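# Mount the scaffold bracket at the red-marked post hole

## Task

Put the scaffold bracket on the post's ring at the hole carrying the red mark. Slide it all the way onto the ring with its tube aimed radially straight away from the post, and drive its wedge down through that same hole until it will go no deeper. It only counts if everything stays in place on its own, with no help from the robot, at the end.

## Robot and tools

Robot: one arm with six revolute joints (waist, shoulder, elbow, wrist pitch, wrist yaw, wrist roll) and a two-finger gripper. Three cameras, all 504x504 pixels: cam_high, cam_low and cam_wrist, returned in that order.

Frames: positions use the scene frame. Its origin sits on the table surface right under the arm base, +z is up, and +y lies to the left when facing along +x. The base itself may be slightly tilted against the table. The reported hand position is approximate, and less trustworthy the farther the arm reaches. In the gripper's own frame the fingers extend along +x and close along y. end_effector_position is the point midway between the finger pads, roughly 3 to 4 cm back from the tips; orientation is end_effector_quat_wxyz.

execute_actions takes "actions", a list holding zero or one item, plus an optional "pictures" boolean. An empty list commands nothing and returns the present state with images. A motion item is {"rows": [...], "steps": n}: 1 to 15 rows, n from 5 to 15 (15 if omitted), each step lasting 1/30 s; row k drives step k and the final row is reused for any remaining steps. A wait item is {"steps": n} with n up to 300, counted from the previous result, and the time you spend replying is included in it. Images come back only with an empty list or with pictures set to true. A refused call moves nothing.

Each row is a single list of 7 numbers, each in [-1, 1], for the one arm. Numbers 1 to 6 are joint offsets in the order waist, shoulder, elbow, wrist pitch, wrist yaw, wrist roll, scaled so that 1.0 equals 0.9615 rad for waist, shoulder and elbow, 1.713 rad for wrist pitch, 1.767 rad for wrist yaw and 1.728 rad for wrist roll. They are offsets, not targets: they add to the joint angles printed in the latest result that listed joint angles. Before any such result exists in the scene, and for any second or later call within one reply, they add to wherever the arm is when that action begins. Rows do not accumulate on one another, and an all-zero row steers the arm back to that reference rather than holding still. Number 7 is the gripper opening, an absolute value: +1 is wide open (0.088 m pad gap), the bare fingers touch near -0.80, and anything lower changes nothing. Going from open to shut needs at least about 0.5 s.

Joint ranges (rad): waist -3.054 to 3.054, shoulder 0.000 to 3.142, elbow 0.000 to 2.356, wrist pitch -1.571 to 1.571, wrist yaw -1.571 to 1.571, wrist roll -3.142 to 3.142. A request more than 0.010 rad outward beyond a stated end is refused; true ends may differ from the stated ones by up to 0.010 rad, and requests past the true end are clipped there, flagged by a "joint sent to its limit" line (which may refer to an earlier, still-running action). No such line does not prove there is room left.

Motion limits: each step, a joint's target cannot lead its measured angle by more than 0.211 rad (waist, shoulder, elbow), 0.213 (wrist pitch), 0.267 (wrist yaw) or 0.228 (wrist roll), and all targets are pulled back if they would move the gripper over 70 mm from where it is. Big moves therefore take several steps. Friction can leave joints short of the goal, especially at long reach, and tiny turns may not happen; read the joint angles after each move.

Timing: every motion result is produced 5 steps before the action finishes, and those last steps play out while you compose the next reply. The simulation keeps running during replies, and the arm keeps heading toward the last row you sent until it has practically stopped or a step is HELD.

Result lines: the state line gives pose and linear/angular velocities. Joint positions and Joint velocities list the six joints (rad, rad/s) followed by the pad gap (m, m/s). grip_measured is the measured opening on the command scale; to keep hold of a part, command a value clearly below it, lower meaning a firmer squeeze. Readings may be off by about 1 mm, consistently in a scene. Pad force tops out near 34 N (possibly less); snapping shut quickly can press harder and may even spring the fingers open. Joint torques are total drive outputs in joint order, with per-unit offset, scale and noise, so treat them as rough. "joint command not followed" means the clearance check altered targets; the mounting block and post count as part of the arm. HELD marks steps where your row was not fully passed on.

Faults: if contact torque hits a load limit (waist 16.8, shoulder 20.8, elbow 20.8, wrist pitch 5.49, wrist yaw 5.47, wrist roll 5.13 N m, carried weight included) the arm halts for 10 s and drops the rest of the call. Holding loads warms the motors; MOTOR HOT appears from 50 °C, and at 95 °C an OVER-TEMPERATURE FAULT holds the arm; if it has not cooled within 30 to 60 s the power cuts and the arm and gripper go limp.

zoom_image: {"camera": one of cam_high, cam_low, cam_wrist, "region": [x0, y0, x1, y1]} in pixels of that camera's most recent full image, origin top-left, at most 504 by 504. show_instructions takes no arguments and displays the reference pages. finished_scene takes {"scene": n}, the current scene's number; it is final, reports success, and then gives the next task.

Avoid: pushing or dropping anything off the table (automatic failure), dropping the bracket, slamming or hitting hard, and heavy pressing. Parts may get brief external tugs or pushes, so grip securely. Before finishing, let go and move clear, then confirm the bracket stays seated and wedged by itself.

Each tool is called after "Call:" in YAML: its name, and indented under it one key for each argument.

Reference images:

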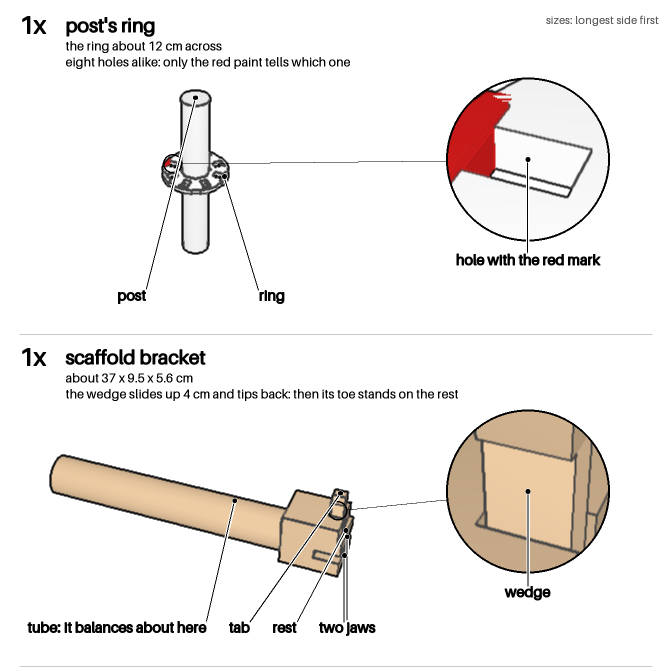

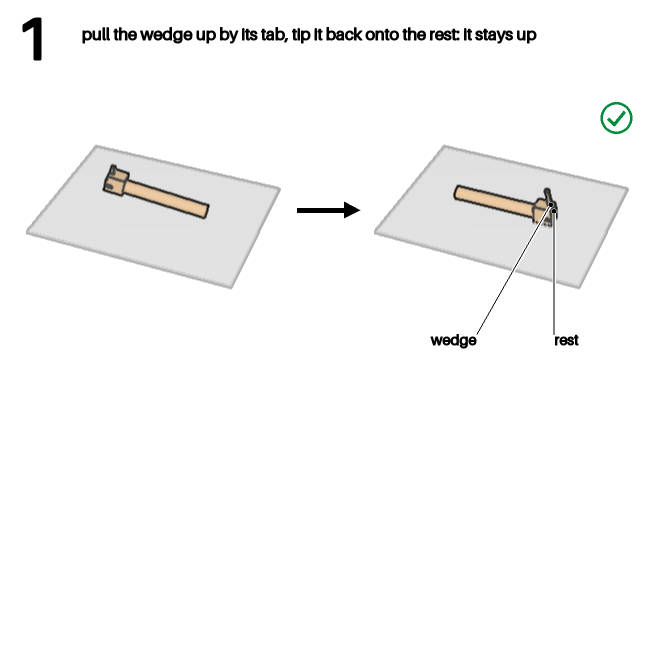

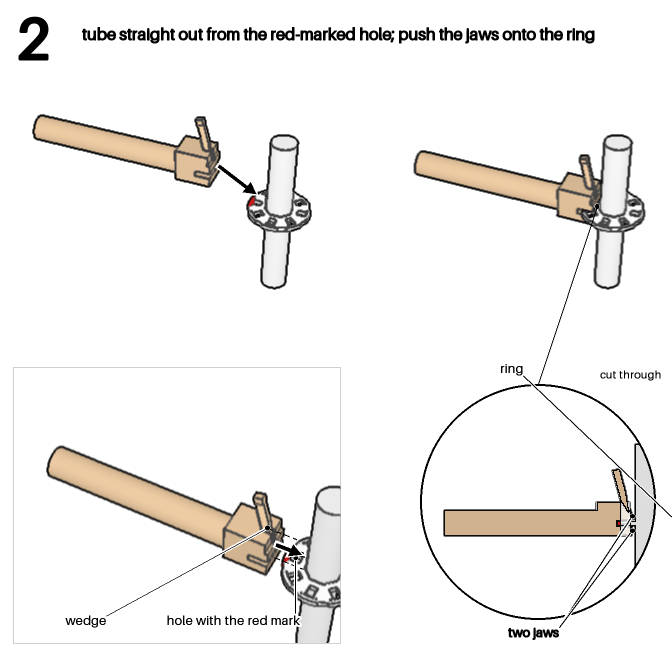

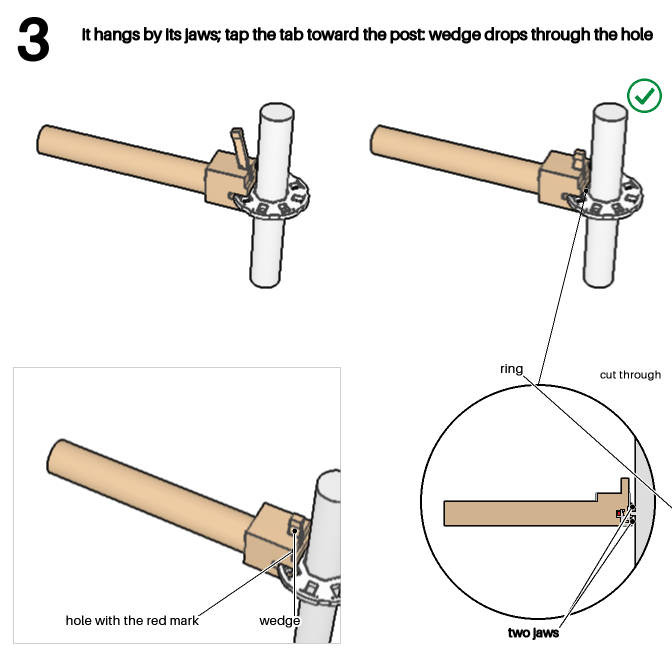

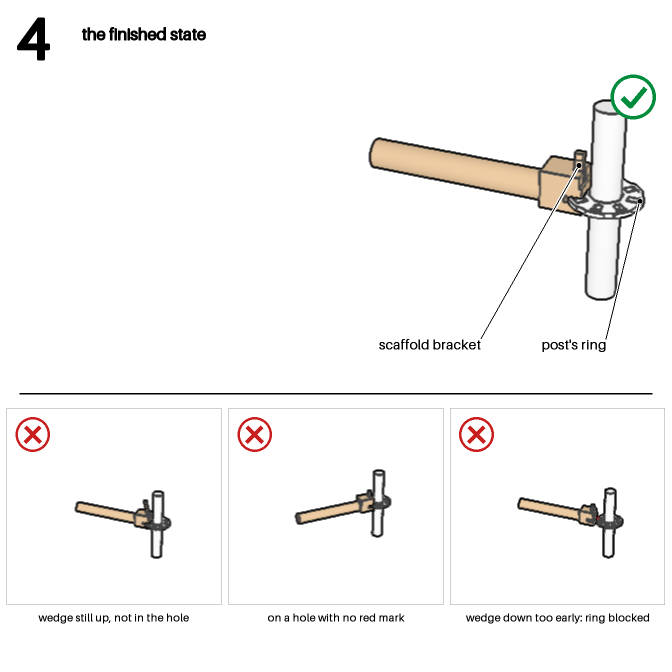

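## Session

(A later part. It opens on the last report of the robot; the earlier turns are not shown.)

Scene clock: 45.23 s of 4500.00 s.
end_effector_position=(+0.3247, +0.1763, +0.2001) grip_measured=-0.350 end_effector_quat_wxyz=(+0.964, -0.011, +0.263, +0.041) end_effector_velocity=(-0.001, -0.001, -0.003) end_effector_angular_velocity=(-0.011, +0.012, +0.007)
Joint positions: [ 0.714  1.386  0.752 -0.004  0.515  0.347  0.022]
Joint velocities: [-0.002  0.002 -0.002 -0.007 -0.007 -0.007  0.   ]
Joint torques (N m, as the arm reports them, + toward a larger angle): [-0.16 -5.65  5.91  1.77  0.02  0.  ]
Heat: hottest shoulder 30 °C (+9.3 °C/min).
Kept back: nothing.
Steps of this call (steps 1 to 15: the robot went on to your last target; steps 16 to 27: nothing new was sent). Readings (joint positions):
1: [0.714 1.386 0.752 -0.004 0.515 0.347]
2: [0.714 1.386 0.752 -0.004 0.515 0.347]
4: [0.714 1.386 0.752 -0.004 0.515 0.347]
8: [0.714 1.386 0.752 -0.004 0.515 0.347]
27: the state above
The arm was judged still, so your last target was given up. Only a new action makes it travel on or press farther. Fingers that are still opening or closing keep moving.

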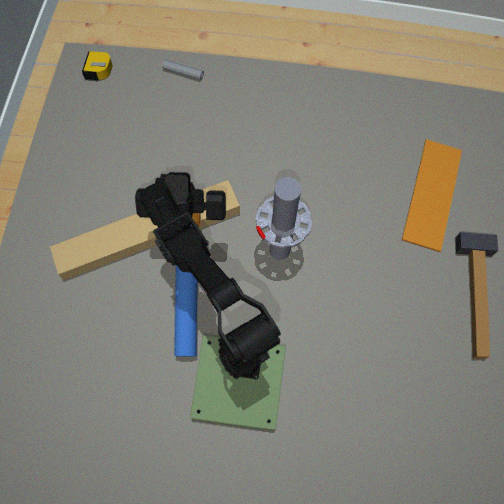

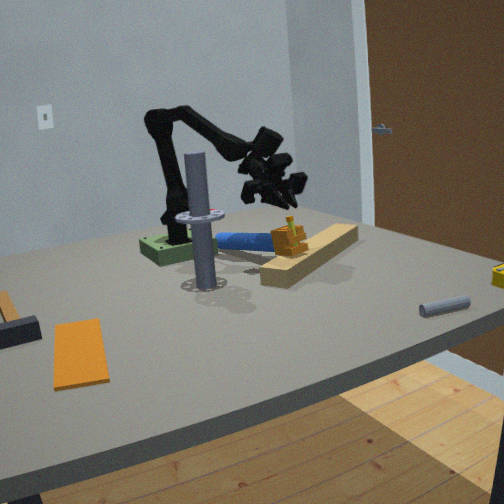

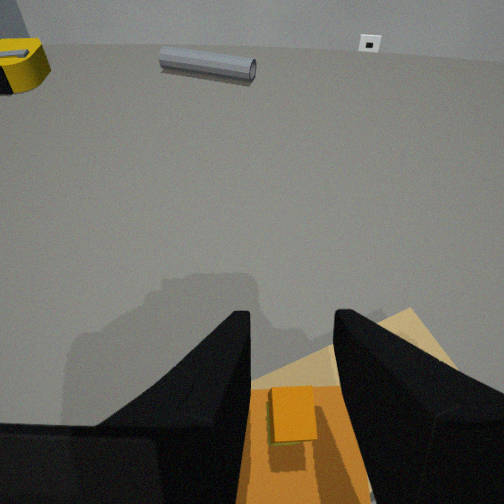

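Call:
zoom_image:
  camera: "cam_low"
  region: [230, 190, 350, 290]

Call:
show_instructions:

Region (230, 190, 350, 290) of cam_low's 504x504 image, scaled by 4.200, with more detail than that image has.

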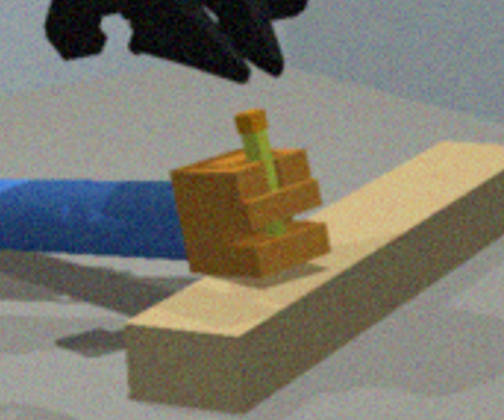

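Reference images for this scene: manual page 1, manual page 2, manual page 3, manual page 4, manual page 5.

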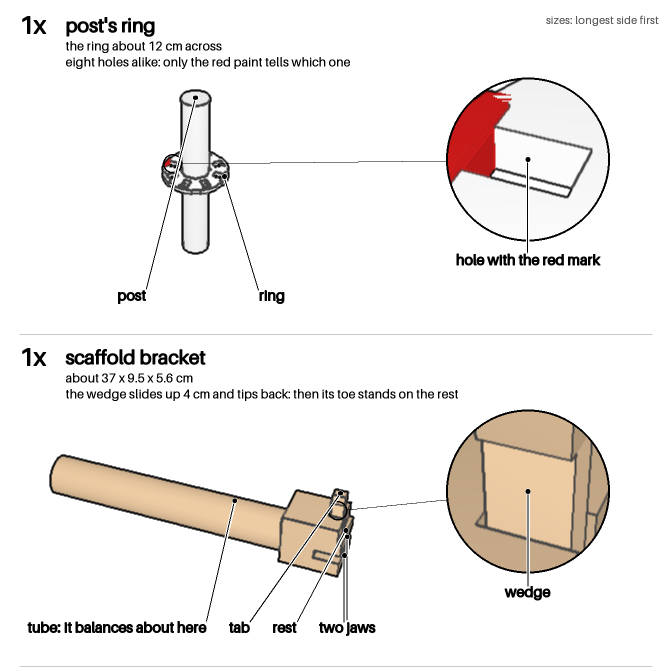

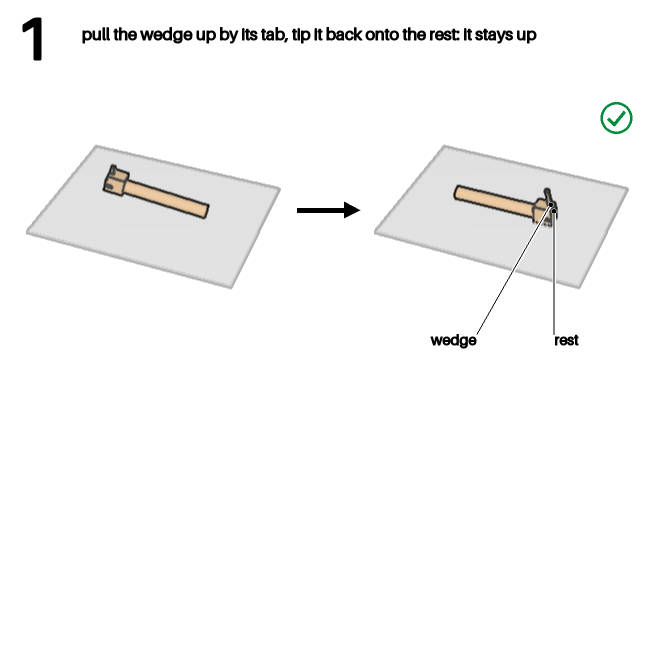

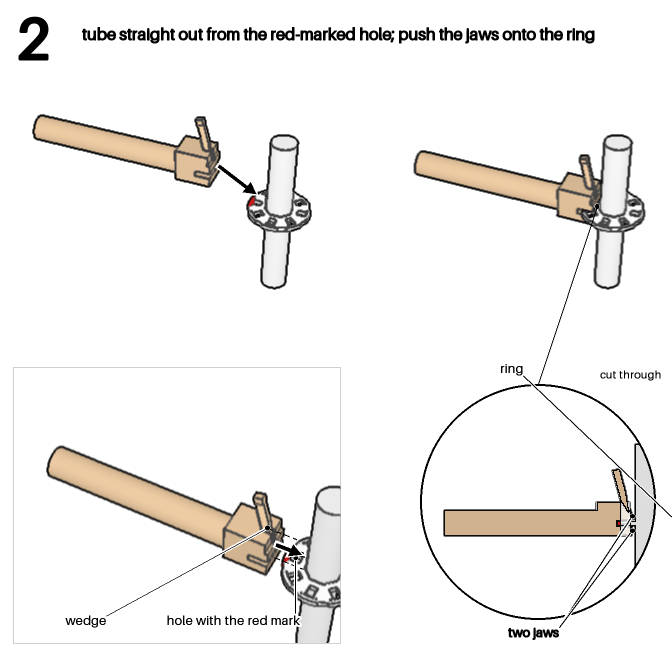

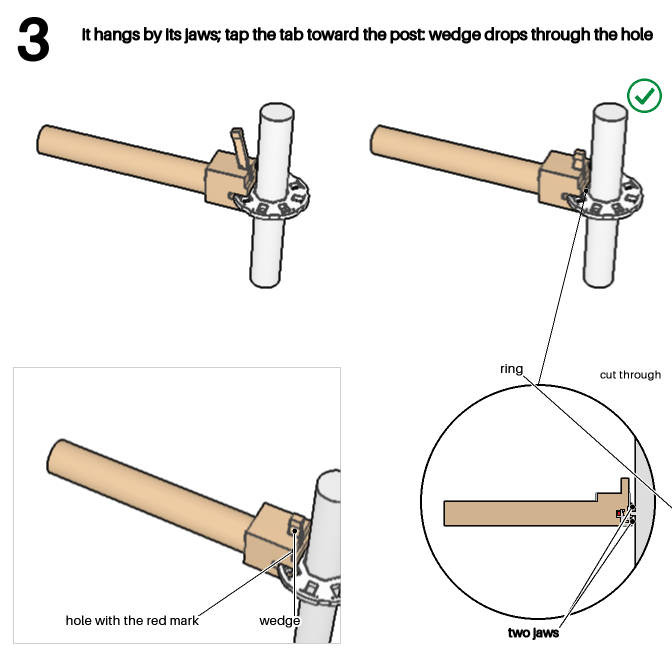

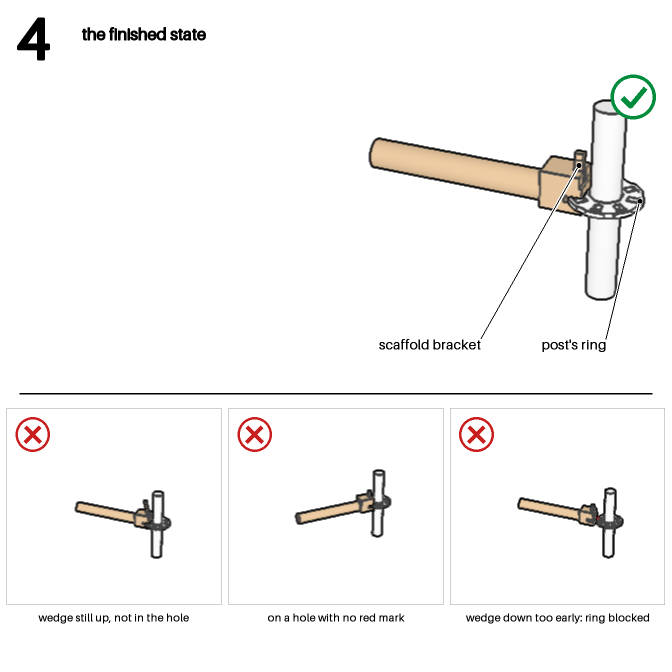

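Call:
execute_actions:
  actions:
    - {"rows": [[-0.2,0.2,0.6,0,-0.27,-0.88,-0.2],[-0.2,0.2,0.6,0,-0.27,-0.88,-0.2],[-0.2,0.2,0.6,0,-0.27,-0.88,-0.2],[-0.2,0.3,0.7,-0.1,-0.27,-0.88,-0.2],[-0.2,0.3,0.8,-0.1,-0.27,-0.88,-0.2],[-0.2,0.4,0.9,-0.2,-0.27,-0.88,-0.2],[-0.2,0.4,1,-0.3,-0.27,-0.88,-0.2],[-0.2,0.53,1,-0.75,-0.27,-0.88,-0.2]], "steps": 15}

Call:
execute_actions:
  actions:
    - {"steps": 30}
  pictures: true

Scene clock: 50.80 s of 4500.00 s.
end_effector_position=(+0.4097, +0.2180, +0.1885) grip_measured=-0.205 end_effector_quat_wxyz=(+0.871, -0.227, +0.358, +0.248) end_effector_velocity=(+0.095, +0.098, -0.186) end_effector_angular_velocity=(-1.636, +0.822, +1.538)
Joint positions: [ 0.527  1.788  1.293 -0.349  0.067 -0.252  0.029]
Joint velocities: [-0.007  1.277  1.639 -1.751 -0.286 -1.839  0.003]
Joint torques (N m, as the arm reports them, + toward a larger angle): [-0.31 -9.04  5.96  1.32 -0.2  -0.06]
Heat: hottest shoulder 30 °C (+8.3 °C/min).
Steps of this call (steps 1 to 90: nothing new was sent; then 2.23 s passed at rest; steps 91 to 100: the first 10 steps of this action). Readings (joint positions):
91: [0.694 1.410 0.778 -0.019 0.455 0.298]
92: [0.652 1.451 0.827 -0.015 0.379 0.235]
94: [0.577 1.542 0.942 -0.034 0.241 0.114]
98: [0.529 1.699 1.178 -0.238 0.094 -0.130]
100: the state above

Scene clock: 51.80 s of 4500.00 s.
end_effector_position=(+0.3307, +0.1774, +0.2046) grip_measured=-0.200 end_effector_quat_wxyz=(-0.506, +0.552, -0.438, -0.497) end_effector_velocity=(+0.001, +0.001, +0.002) end_effector_angular_velocity=(+0.011, -0.007, +0.006)
Joint positions: [ 0.525  1.889  1.708 -1.285  0.041 -1.171  0.029]
Joint velocities: [-0.002 -0.007 -0.002  0.007 -0.007 -0.007 -0.   ]
Joint torques (N m, as the arm reports them, + toward a larger angle): [-0.34 -8.27  5.25  0.5  -0.26 -0.09]
Heat: hottest shoulder 30 °C (+8.1 °C/min).
Kept back: nothing.
Steps of this call (steps 1 to 5: the last 5 steps of your previous action; steps 6 to 30: the robot went on to your last target). Readings (joint positions):
1: [0.527 1.825 1.345 -0.409 0.060 -0.313]
2: [0.527 1.854 1.394 -0.469 0.054 -0.375]
4: [0.527 1.888 1.489 -0.587 0.048 -0.497]
8: [0.526 1.892 1.659 -0.799 0.043 -0.740]
30: the state above

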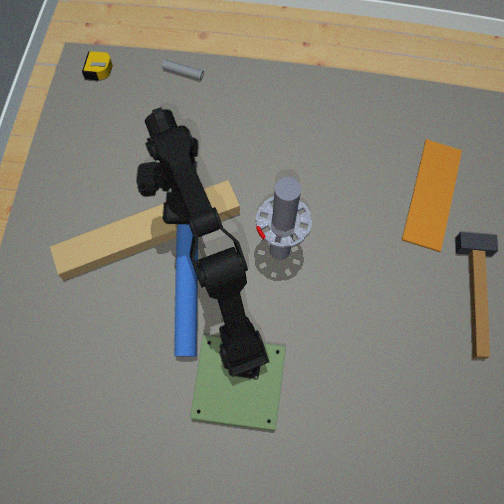

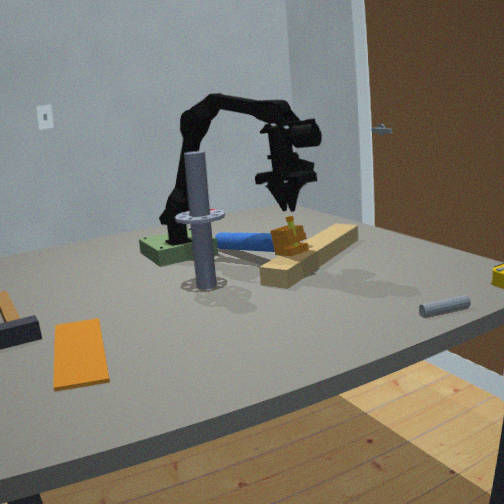

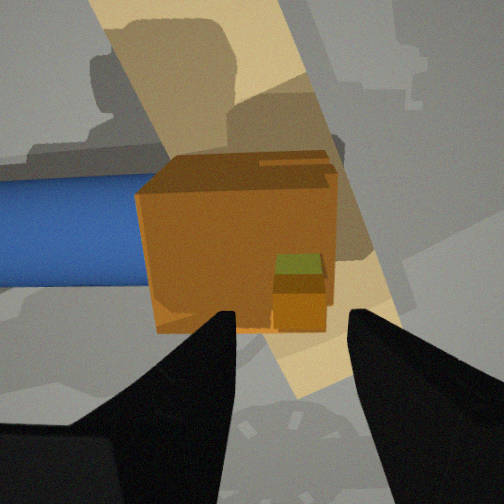

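Call:
execute_actions:
  actions:
    - {"rows": [[-0.018,-0.012,-0.149,0.086,0,0,-0.2]], "steps": 15}

Call:
execute_actions:
  actions:
    - {"steps": 8}
  pictures: true

Scene clock: 53.30 s of 4500.00 s.
end_effector_position=(+0.3349, +0.1732, +0.1750) grip_measured=-0.200 end_effector_quat_wxyz=(+0.516, -0.551, +0.435, +0.491) end_effector_velocity=(+0.015, +0.008, +0.003) end_effector_angular_velocity=(+0.044, -0.068, +0.006)
Joint positions: [ 0.51   1.88   1.576 -1.145  0.04  -1.171  0.029]
Joint velocities: [-0.002 -0.002 -0.002  0.081 -0.007 -0.007  0.   ]
Joint torques (N m, as the arm reports them, + toward a larger angle): [-0.21 -9.23  3.96  0.84 -0.08  0.01]
Heat: hottest shoulder 30 °C (+7.9 °C/min).
Steps of this call (steps 1 to 15: the robot went on to your last target; steps 16 to 35: nothing new was sent; steps 36 to 45: the first 10 steps of this action). Readings (joint positions):
36: [0.524 1.887 1.689 -1.257 0.040 -1.171]
37: [0.522 1.880 1.661 -1.218 0.040 -1.171]
39: [0.516 1.878 1.619 -1.182 0.040 -1.171]
43: [0.510 1.880 1.577 -1.153 0.040 -1.171]
45: the state above

Scene clock: 53.57 s of 4500.00 s.
end_effector_position=(+0.3355, +0.1735, +0.1748) grip_measured=-0.200 end_effector_quat_wxyz=(+0.517, -0.551, +0.434, +0.491) end_effector_velocity=(-0.002, -0.001, -0.000) end_effector_angular_velocity=(+0.002, +0.010, +0.006)
Joint positions: [ 0.51   1.88   1.575 -1.14   0.04  -1.171  0.029]
Joint velocities: [-0.002 -0.002 -0.002 -0.007 -0.007 -0.007 -0.   ]
Joint torques (N m, as the arm reports them, + toward a larger angle): [-0.26 -9.31  3.9   0.93 -0.09  0.01]
Heat: hottest shoulder 30 °C (+7.8 °C/min).
Kept back: nothing.
Steps of this call (steps 1 to 5: the last 5 steps of your previous action; steps 6 to 8: the robot went on to your last target). Readings (joint positions):
1: [0.510 1.880 1.576 -1.143 0.040 -1.171]
2: [0.510 1.880 1.576 -1.143 0.040 -1.171]
4: [0.510 1.880 1.575 -1.142 0.040 -1.171]
8: the state above

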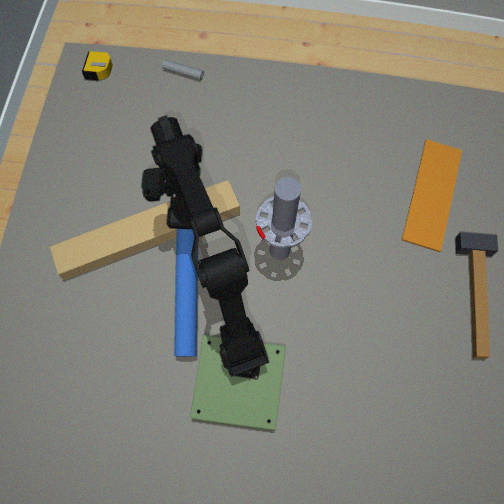

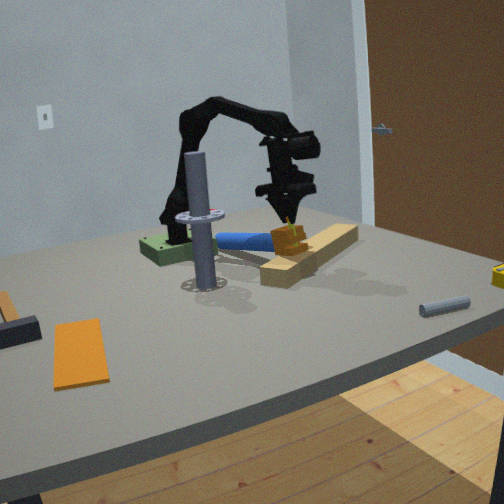

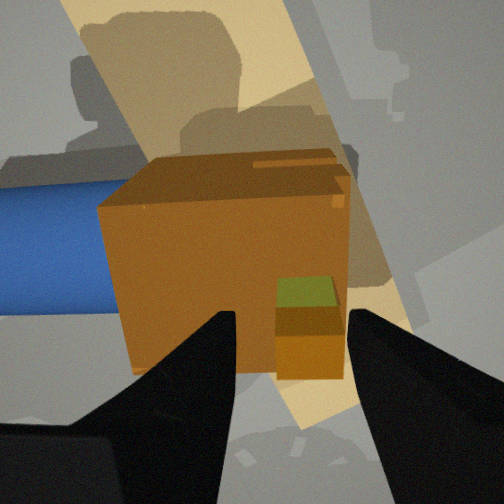

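Call:
execute_actions:
  actions:
    - {"rows": [[0.004,0,0,0,0,0,-0.6],[0.004,0,0,0,0,0,-0.7],[0.004,0,0,0,0,0,-0.8],[0.004,0,0,0,0,0,-0.9],[0.004,0,0,0,0,0,-1]], "steps": 12}
  pictures: true

Scene clock: 54.17 s of 4500.00 s.
end_effector_position=(+0.3365, +0.1730, +0.1749) grip_measured=-0.475 end_effector_quat_wxyz=(+0.517, -0.554, +0.434, +0.488) end_effector_velocity=(-0.002, -0.001, -0.000) end_effector_angular_velocity=(+0.002, +0.010, +0.006)
Joint positions: [ 0.51   1.88   1.574 -1.137  0.046 -1.173  0.016]
Joint velocities: [-0.002 -0.002 -0.002 -0.007 -0.007 -0.007 -0.   ]
Joint torques (N m, as the arm reports them, + toward a larger angle): [ 0.26 -9.08  4.83  0.52 -0.35  0.04]
Heat: hottest shoulder 30 °C (+7.8 °C/min).
Steps of this call (steps 1 to 11: the robot went on to your last target; steps 12 to 18: the first 7 steps of this action). Readings (joint positions):
12: [0.510 1.880 1.574 -1.140 0.040 -1.171]
13: [0.510 1.880 1.574 -1.139 0.042 -1.171]
15: [0.510 1.880 1.574 -1.136 0.045 -1.174]
18: the state above

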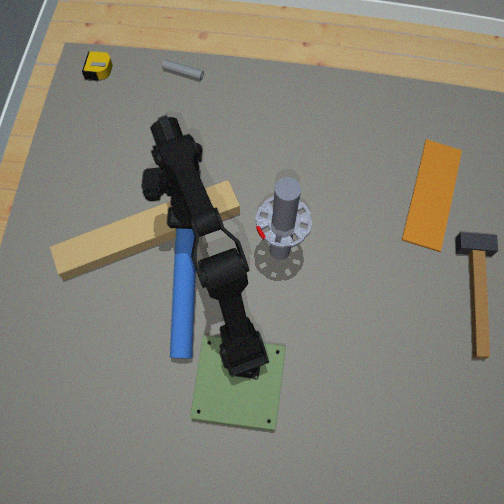

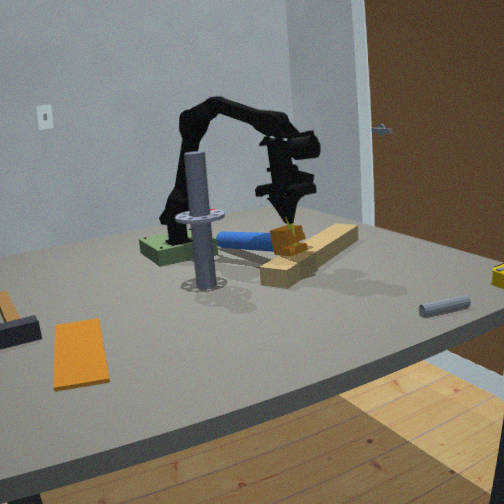

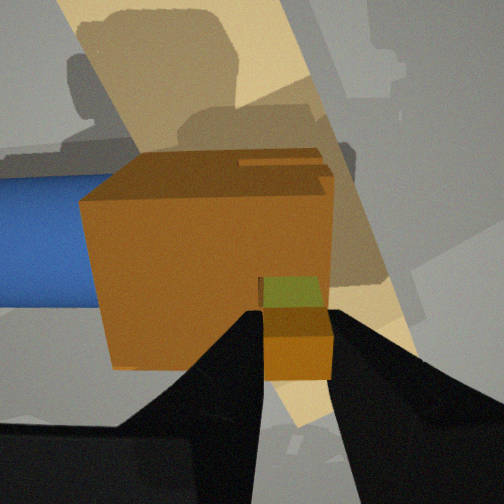

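Call:
execute_actions:
  actions:
    - {"rows": [[0,-0.001,0.02,-0.012,0,0,-1],[0,-0.002,0.04,-0.025,0,0,-1],[0,-0.003,0.06,-0.037,0,0,-1],[0,-0.004,0.08,-0.05,0,0,-1],[0,-0.005,0.10,-0.062,0,0,-1],[0,-0.007,0.12,-0.075,0,0,-1],[0,-0.008,0.14,-0.087,0,0,-1],[0,-0.01,0.161,-0.099,0,0,-1]], "steps": 15}

Call:
execute_actions:
  actions:
    - {"steps": 8}
  pictures: true

Scene clock: 54.83 s of 4500.00 s.
end_effector_position=(+0.3329, +0.1707, +0.2058) grip_measured=-0.476 end_effector_quat_wxyz=(+0.511, -0.553, +0.440, +0.490) end_effector_velocity=(-0.014, -0.007, +0.087) end_effector_angular_velocity=(+0.011, -0.007, +0.006)
Joint positions: [ 0.51   1.879  1.698 -1.278  0.049 -1.173  0.016]
Joint velocities: [-0.002 -0.051  0.276 -0.315 -0.007 -0.007 -0.   ]
Joint torques (N m, as the arm reports them, + toward a larger angle): [-0.02 -9.66  5.42  0.68 -0.23  0.01]
Heat: hottest shoulder 31 °C (+8.8 °C/min).
Steps of this call (steps 1 to 5: the last 5 steps of your previous action; steps 6 to 10: the robot went on to your last target; steps 11 to 20: the first 10 steps of this action). Readings (joint positions):
11: [0.510 1.880 1.576 -1.138 0.046 -1.173]
12: [0.510 1.880 1.581 -1.143 0.047 -1.173]
14: [0.510 1.880 1.603 -1.171 0.048 -1.173]
18: [0.510 1.880 1.672 -1.249 0.049 -1.173]
20: the state above

Scene clock: 55.10 s of 4500.00 s.
end_effector_position=(+0.3321, +0.1702, +0.2120) grip_measured=-0.476 end_effector_quat_wxyz=(+0.511, -0.553, +0.439, +0.490) end_effector_velocity=(+0.000, +0.000, +0.006) end_effector_angular_velocity=(+0.007, +0.001, +0.006)
Joint positions: [ 0.51   1.876  1.719 -1.301  0.049 -1.173  0.016]
Joint velocities: [-0.002  0.002  0.027 -0.022 -0.007 -0.007  0.   ]
Joint torques (N m, as the arm reports them, + toward a larger angle): [-0.06 -9.69  5.61  0.46 -0.24 -0.01]
Heat: hottest shoulder 31 °C (+8.7 °C/min).
Kept back: nothing.
Steps of this call (steps 1 to 5: the last 5 steps of your previous action; steps 6 to 8: the robot went on to your last target). Readings (joint positions):
1: [0.510 1.877 1.705 -1.287 0.049 -1.173]
2: [0.510 1.876 1.710 -1.292 0.049 -1.173]
4: [0.510 1.876 1.715 -1.297 0.049 -1.173]
8: the state above

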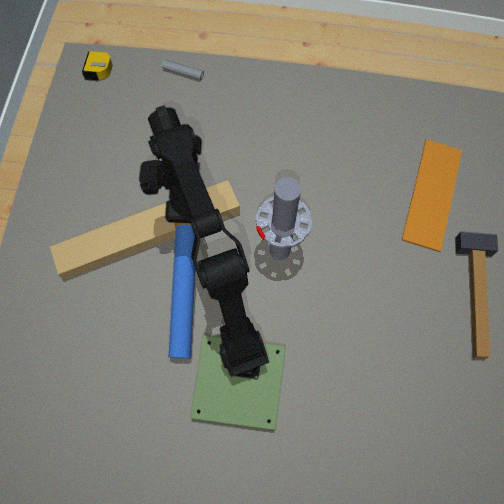

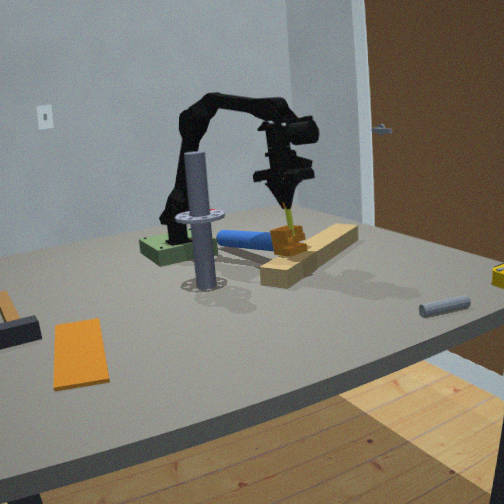

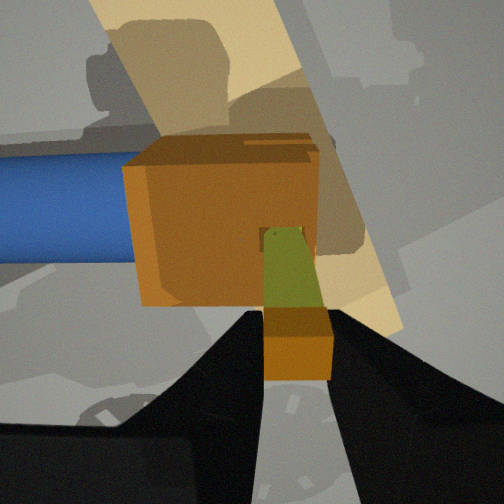

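Call:
execute_actions:
  actions:
    - {"rows": [[0.006,-0.03,-0.044,0.024,0.006,0.003,-1],[0.013,-0.064,-0.088,0.048,0.012,0.007,-1],[0.019,-0.096,-0.132,0.072,0.018,0.01,-1],[0.026,-0.128,-0.176,0.096,0.024,0.014,-1],[0.032,-0.16,-0.22,0.12,0.03,0.017,-1],[0.038,-0.19,-0.265,0.145,0.037,0.021,-1],[0.045,-0.223,-0.309,0.169,0.043,0.024,-1],[0.051,-0.255,-0.353,0.193,0.049,0.028,-1],[0.058,-0.287,-0.397,0.217,0.055,0.031,-1],[0.064,-0.319,-0.441,0.241,0.061,0.035,-1]], "steps": 15}

Call:
execute_actions:
  actions:
    - {"steps": 10}
  pictures: true

Scene clock: 56.10 s of 4500.00 s.
end_effector_position=(+0.3195, +0.1687, +0.2079) grip_measured=-0.467 end_effector_quat_wxyz=(+0.568, -0.586, +0.377, +0.438) end_effector_velocity=(-0.058, -0.013, +0.003) end_effector_angular_velocity=(+0.260, -0.872, -0.079)
Joint positions: [ 0.552  1.665  1.41  -1.007  0.12  -1.135  0.016]
Joint velocities: [ 0.168 -0.896 -1.214  1.179  0.286  0.168  0.012]
Joint torques (N m, as the arm reports them, + toward a larger angle): [ 0.27 -9.54  4.5   1.97  0.37  0.21]
Heat: hottest shoulder 31 °C (+8.6 °C/min).
Steps of this call (steps 1 to 20: the robot went on to your last target; steps 21 to 30: the first 10 steps of this action). Readings (joint positions):
21: [0.510 1.873 1.717 -1.299 0.050 -1.173]
22: [0.511 1.864 1.701 -1.283 0.051 -1.172]
24: [0.518 1.829 1.642 -1.227 0.064 -1.165]
28: [0.541 1.724 1.489 -1.085 0.103 -1.144]
30: the state above

Scene clock: 56.43 s of 4500.00 s.
end_effector_position=(+0.3133, +0.1671, +0.2070) grip_measured=-0.446 end_effector_quat_wxyz=(+0.589, -0.594, +0.354, +0.418) end_effector_velocity=(-0.007, -0.003, -0.003) end_effector_angular_velocity=(+0.013, +0.012, +0.008)
Joint positions: [ 0.567  1.587  1.301 -0.906  0.146 -1.119  0.017]
Joint velocities: [-0.007 -0.027 -0.037  0.007 -0.022 -0.007 -0.   ]
Joint torques (N m, as the arm reports them, + toward a larger angle): [ 0.29 -9.03  5.01  2.24  0.43  0.19]
Heat: hottest shoulder 31 °C (+8.5 °C/min).
Kept back: nothing.
Steps of this call (steps 1 to 5: the last 5 steps of your previous action; steps 6 to 10: the robot went on to your last target). Readings (joint positions):
1: [0.557 1.640 1.376 -0.977 0.128 -1.129]
2: [0.561 1.620 1.352 -0.960 0.132 -1.125]
4: [0.566 1.599 1.324 -0.933 0.138 -1.122]
8: [0.567 1.589 1.305 -0.909 0.145 -1.119]
10: the state above

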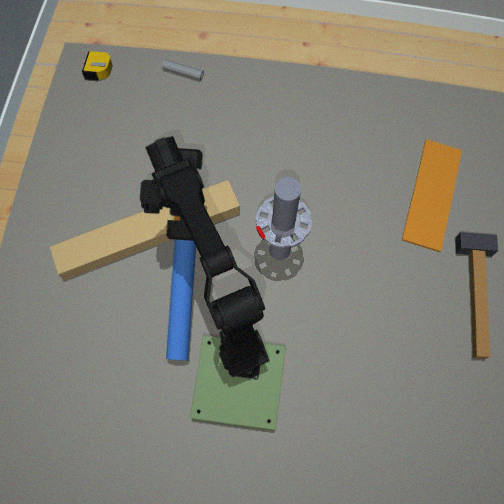

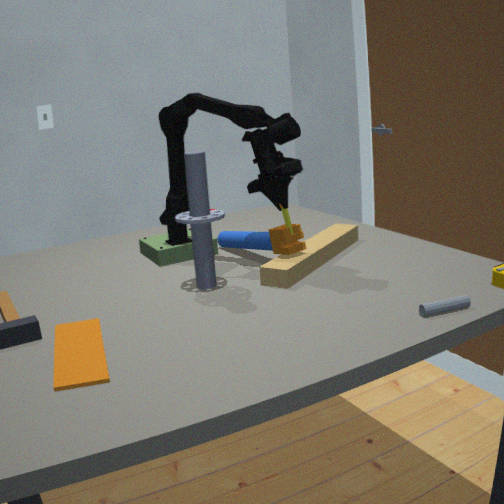

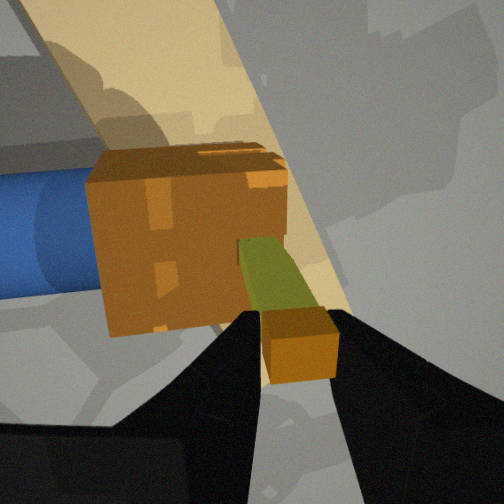

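Call:
zoom_image:
  camera: "cam_low"
  region: [230, 170, 350, 270]

Region (230, 170, 350, 270) of cam_low's 504x504 image, scaled by 4.200, with more detail than that image has.

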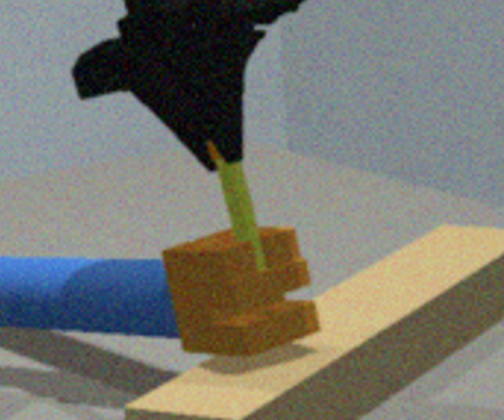

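Call:
execute_actions:
  actions:
    - {"rows": [[0.003,-0.03,-0.01,0.0,0.003,0,-1],[0.006,-0.05,-0.02,0.01,0.006,0,-1],[0.008,-0.065,-0.035,0.025,0.008,0,-1],[0.01,-0.078,-0.054,0.039,0.01,0,-1]], "steps": 12}

Call:
execute_actions:
  actions:
    - {"steps": 8}
  pictures: true

Call:
zoom_image:
  camera: "cam_low"
  region: [230, 170, 350, 270]

Scene clock: 57.43 s of 4500.00 s.
end_effector_position=(+0.3084, +0.1660, +0.2133) grip_measured=-0.439 end_effector_quat_wxyz=(+0.601, -0.597, +0.336, +0.412) end_effector_velocity=(-0.009, +0.011, +0.026) end_effector_angular_velocity=(+0.099, -0.153, +0.047)
Joint positions: [ 0.573  1.535  1.26  -0.872  0.148 -1.12   0.017]
Joint velocities: [ 0.037 -0.149 -0.105  0.139 -0.007 -0.007  0.001]
Joint torques (N m, as the arm reports them, + toward a larger angle): [ 0.   -7.95  5.2   2.75  0.54  0.09]
Heat: hottest shoulder 31 °C (+8.4 °C/min).
Steps of this call (steps 1 to 23: the robot went on to your last target; steps 24 to 30: the first 7 steps of this action). Readings (joint positions):
24: [0.568 1.583 1.297 -0.900 0.148 -1.118]
25: [0.568 1.579 1.294 -0.900 0.148 -1.118]
27: [0.569 1.561 1.280 -0.890 0.148 -1.118]
30: the state above

Scene clock: 57.70 s of 4500.00 s.
end_effector_position=(+0.3088, +0.1667, +0.2138) grip_measured=-0.436 end_effector_quat_wxyz=(+0.604, -0.598, +0.332, +0.410) end_effector_velocity=(-0.005, -0.003, -0.002) end_effector_angular_velocity=(-0.003, +0.023, -0.006)
Joint positions: [ 0.575  1.528  1.251 -0.857  0.15  -1.12   0.018]
Joint velocities: [-0.002 -0.007 -0.007 -0.022 -0.007  0.007 -0.   ]
Joint torques (N m, as the arm reports them, + toward a larger angle): [ 0.09 -8.57  5.17  2.54  0.52  0.04]
Heat: hottest shoulder 31 °C (+8.3 °C/min).
Kept back: nothing.
Steps of this call (steps 1 to 5: the last 5 steps of your previous action; steps 6 to 8: the robot went on to your last target). Readings (joint positions):
1: [0.574 1.532 1.257 -0.867 0.148 -1.120]
2: [0.575 1.530 1.256 -0.863 0.149 -1.120]
4: [0.575 1.529 1.253 -0.860 0.149 -1.120]
8: the state above

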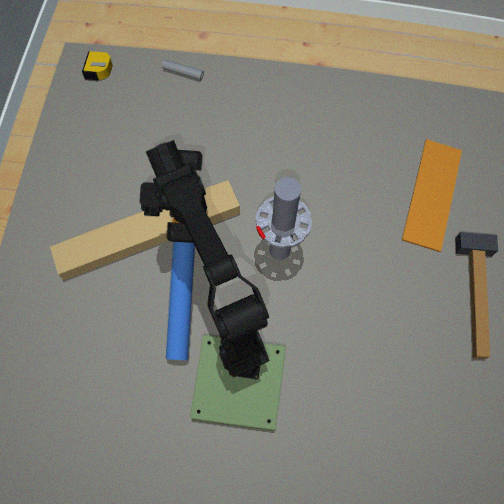

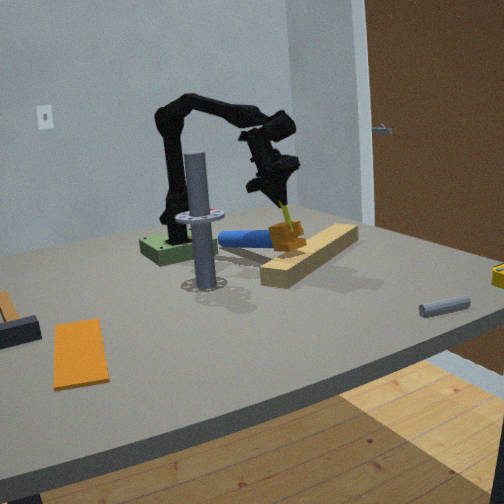

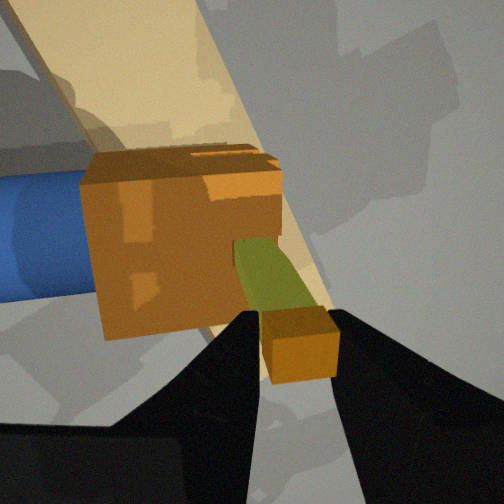

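Region (230, 170, 350, 270) of cam_low's 504x504 image, scaled by 4.200, with more detail than that image has.

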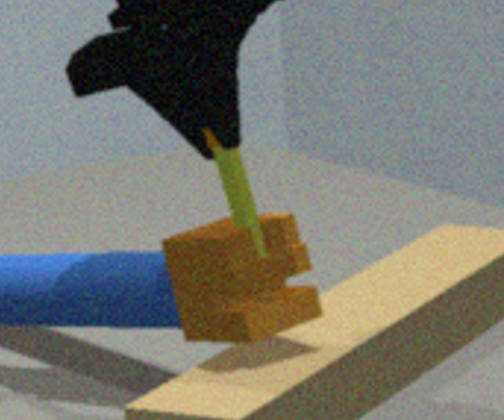

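Call:
execute_actions:
  actions:
    - {"rows": [[0,0.008,-0.005,0.003,0,0,-1],[0,0.015,-0.01,0.007,0,0,-1],[0,0.022,-0.016,0.011,0,0,-1],[0,0.03,-0.021,0.014,0,0,-1]], "steps": 12}

Call:
execute_actions:
  actions:
    - {"steps": 8}
  pictures: true

Call:
zoom_image:
  camera: "cam_low"
  region: [230, 170, 350, 270]

Scene clock: 58.47 s of 4500.00 s.
end_effector_position=(+0.3095, +0.1679, +0.2058) grip_measured=-0.432 end_effector_quat_wxyz=(+0.600, -0.596, +0.337, +0.414) end_effector_velocity=(-0.012, +0.003, -0.062) end_effector_angular_velocity=(-0.057, +0.185, +0.017)
Joint positions: [ 0.575  1.546  1.242 -0.847  0.146 -1.12   0.018]
Joint velocities: [ 0.002  0.115 -0.066 -0.007 -0.051  0.007  0.   ]
Joint torques (N m, as the arm reports them, + toward a larger angle): [-0.11 -6.6   4.7   2.12  0.25 -0.01]
Heat: hottest shoulder 31 °C (+8.2 °C/min).
Steps of this call (steps 1 to 16: the robot went on to your last target; steps 17 to 23: the first 7 steps of this action). Readings (joint positions):
17: [0.575 1.528 1.249 -0.855 0.151 -1.120]
18: [0.575 1.529 1.249 -0.855 0.151 -1.120]
20: [0.575 1.533 1.247 -0.851 0.151 -1.120]
23: the state above

Scene clock: 58.73 s of 4500.00 s.
end_effector_position=(+0.3090, +0.1678, +0.2027) grip_measured=-0.431 end_effector_quat_wxyz=(+0.598, -0.595, +0.340, +0.416) end_effector_velocity=(-0.002, -0.001, -0.001) end_effector_angular_velocity=(+0.005, +0.010, -0.006)
Joint positions: [ 0.575  1.551  1.238 -0.846  0.145 -1.119  0.018]
Joint velocities: [-0.002 -0.002 -0.002 -0.007 -0.007  0.007  0.   ]
Joint torques (N m, as the arm reports them, + toward a larger angle): [-0.06 -6.21  4.56  2.23  0.23 -0.04]
Heat: hottest shoulder 31 °C (+8.2 °C/min).
Kept back: nothing.
Steps of this call (steps 1 to 5: the last 5 steps of your previous action; steps 6 to 8: the robot went on to your last target). Readings (joint positions):
1: [0.575 1.549 1.240 -0.847 0.145 -1.119]
2: [0.575 1.551 1.238 -0.846 0.145 -1.119]
4: [0.575 1.551 1.238 -0.846 0.145 -1.119]
8: the state above

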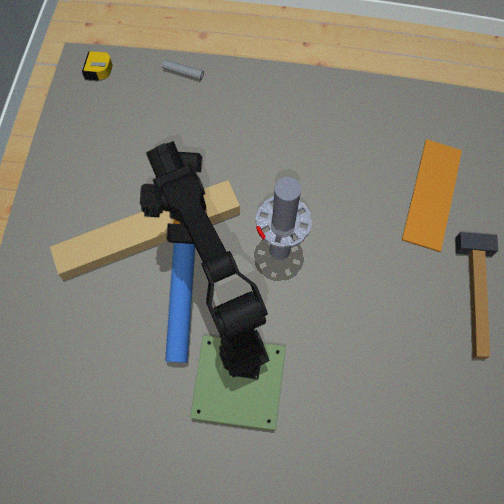

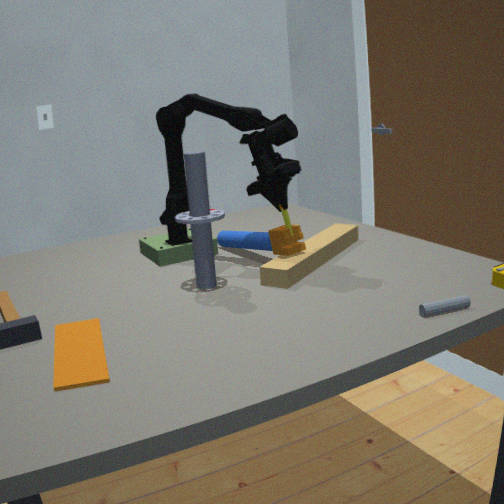

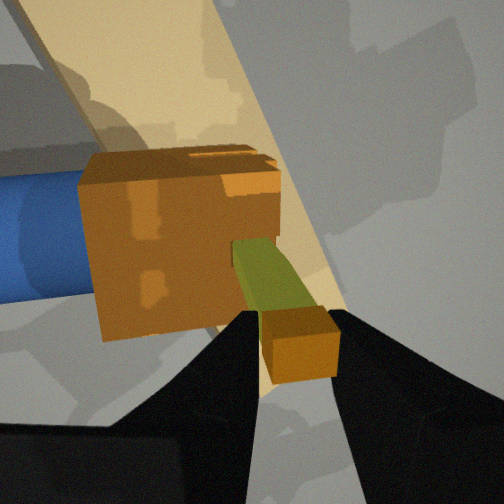

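Region (230, 170, 350, 270) of cam_low's 504x504 image, scaled by 4.200, with more detail than that image has.

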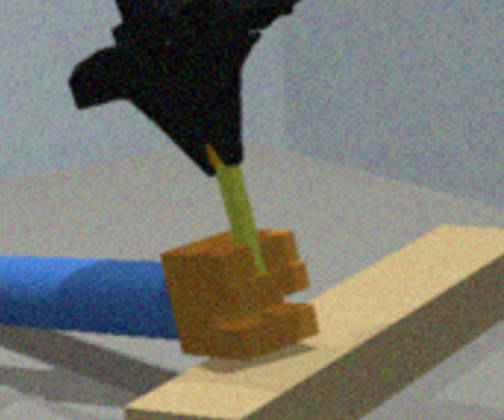

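Call:
execute_actions:
  actions:
    - {"rows": [[0,-0.004,0,0,0,0,-0.6],[0,-0.004,0,0,0,0,-0.5],[0,-0.004,0,0,0,0,-0.45],[0,-0.004,0,0,0,0,-0.4],[0,-0.004,0,0,0,0,-0.35],[0,-0.004,0,0,0,0,-0.3],[0,-0.004,0,0,0,0,-0.2],[0,-0.004,0,0,0,0,-0.1]], "steps": 15}

Call:
execute_actions:
  actions:
    - {"steps": 10}
  pictures: true

Call:
zoom_image:
  camera: "cam_low"
  region: [230, 170, 350, 270]

Scene clock: 59.40 s of 4500.00 s.
end_effector_position=(+0.3091, +0.1678, +0.2027) grip_measured=-0.208 end_effector_quat_wxyz=(+0.598, -0.595, +0.340, +0.416) end_effector_velocity=(-0.001, -0.000, +0.001) end_effector_angular_velocity=(-0.005, +0.004, +0.020)
Joint positions: [ 0.575  1.551  1.238 -0.846  0.145 -1.119  0.029]
Joint velocities: [-0.002 -0.002  0.002 -0.007 -0.007 -0.022  0.058]
Joint torques (N m, as the arm reports them, + toward a larger angle): [-0.05 -7.35  5.29  1.25 -0.02  0.  ]
Heat: hottest shoulder 31 °C (+8.1 °C/min).
Steps of this call (steps 1 to 10: the robot went on to your last target; steps 11 to 20: the first 10 steps of this action). Readings (joint positions):
11: [0.575 1.551 1.238 -0.846 0.145 -1.119]
12: [0.575 1.551 1.238 -0.846 0.145 -1.119]
14: [0.575 1.551 1.238 -0.846 0.145 -1.119]
18: [0.575 1.551 1.238 -0.846 0.145 -1.119]
20: the state above

Scene clock: 59.73 s of 4500.00 s.
end_effector_position=(+0.3091, +0.1678, +0.2027) grip_measured=-0.104 end_effector_quat_wxyz=(+0.598, -0.595, +0.340, +0.416) end_effector_velocity=(-0.000, +0.003, -0.001) end_effector_angular_velocity=(+0.009, +0.007, +0.026)
Joint positions: [ 0.575  1.551  1.238 -0.846  0.145 -1.119  0.034]
Joint velocities: [-0.002  0.002 -0.002  0.007 -0.022 -0.022  0.001]
Joint torques (N m, as the arm reports them, + toward a larger angle): [-0.12 -7.41  5.26  1.25 -0.02  0.01]
Heat: hottest shoulder 31 °C (+8.0 °C/min).
Kept back: nothing.
Steps of this call (steps 1 to 5: the last 5 steps of your previous action; steps 6 to 10: the robot went on to your last target). Readings (joint positions):
1: [0.575 1.551 1.238 -0.846 0.145 -1.119]
2: [0.575 1.551 1.238 -0.846 0.145 -1.119]
4: [0.575 1.551 1.238 -0.846 0.145 -1.119]
8: [0.575 1.551 1.238 -0.846 0.145 -1.119]
10: the state above

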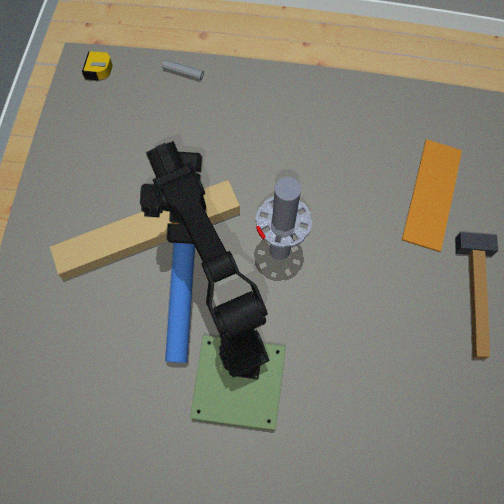

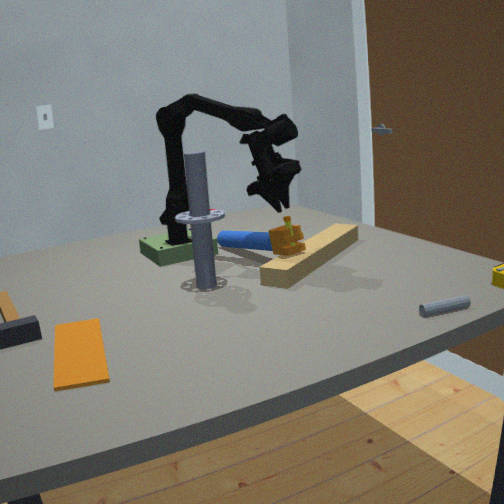

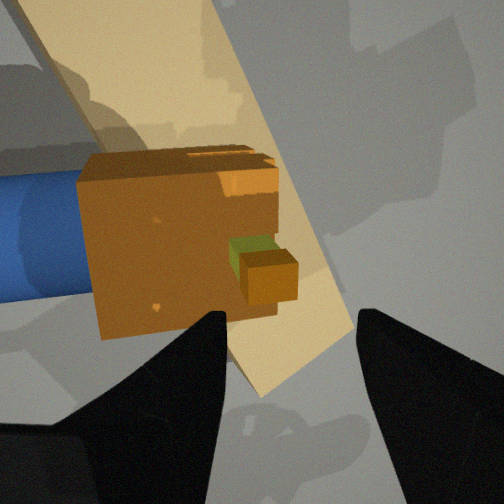

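Region (230, 170, 350, 270) of cam_low's 504x504 image, scaled by 4.200, with more detail than that image has.

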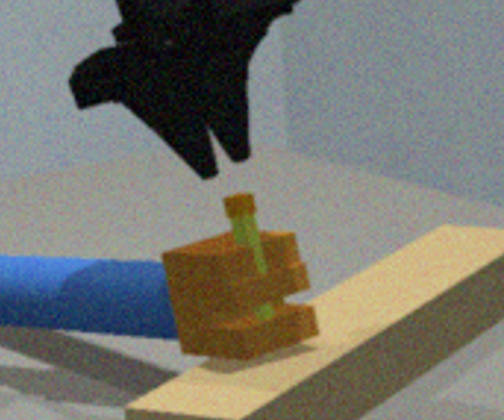

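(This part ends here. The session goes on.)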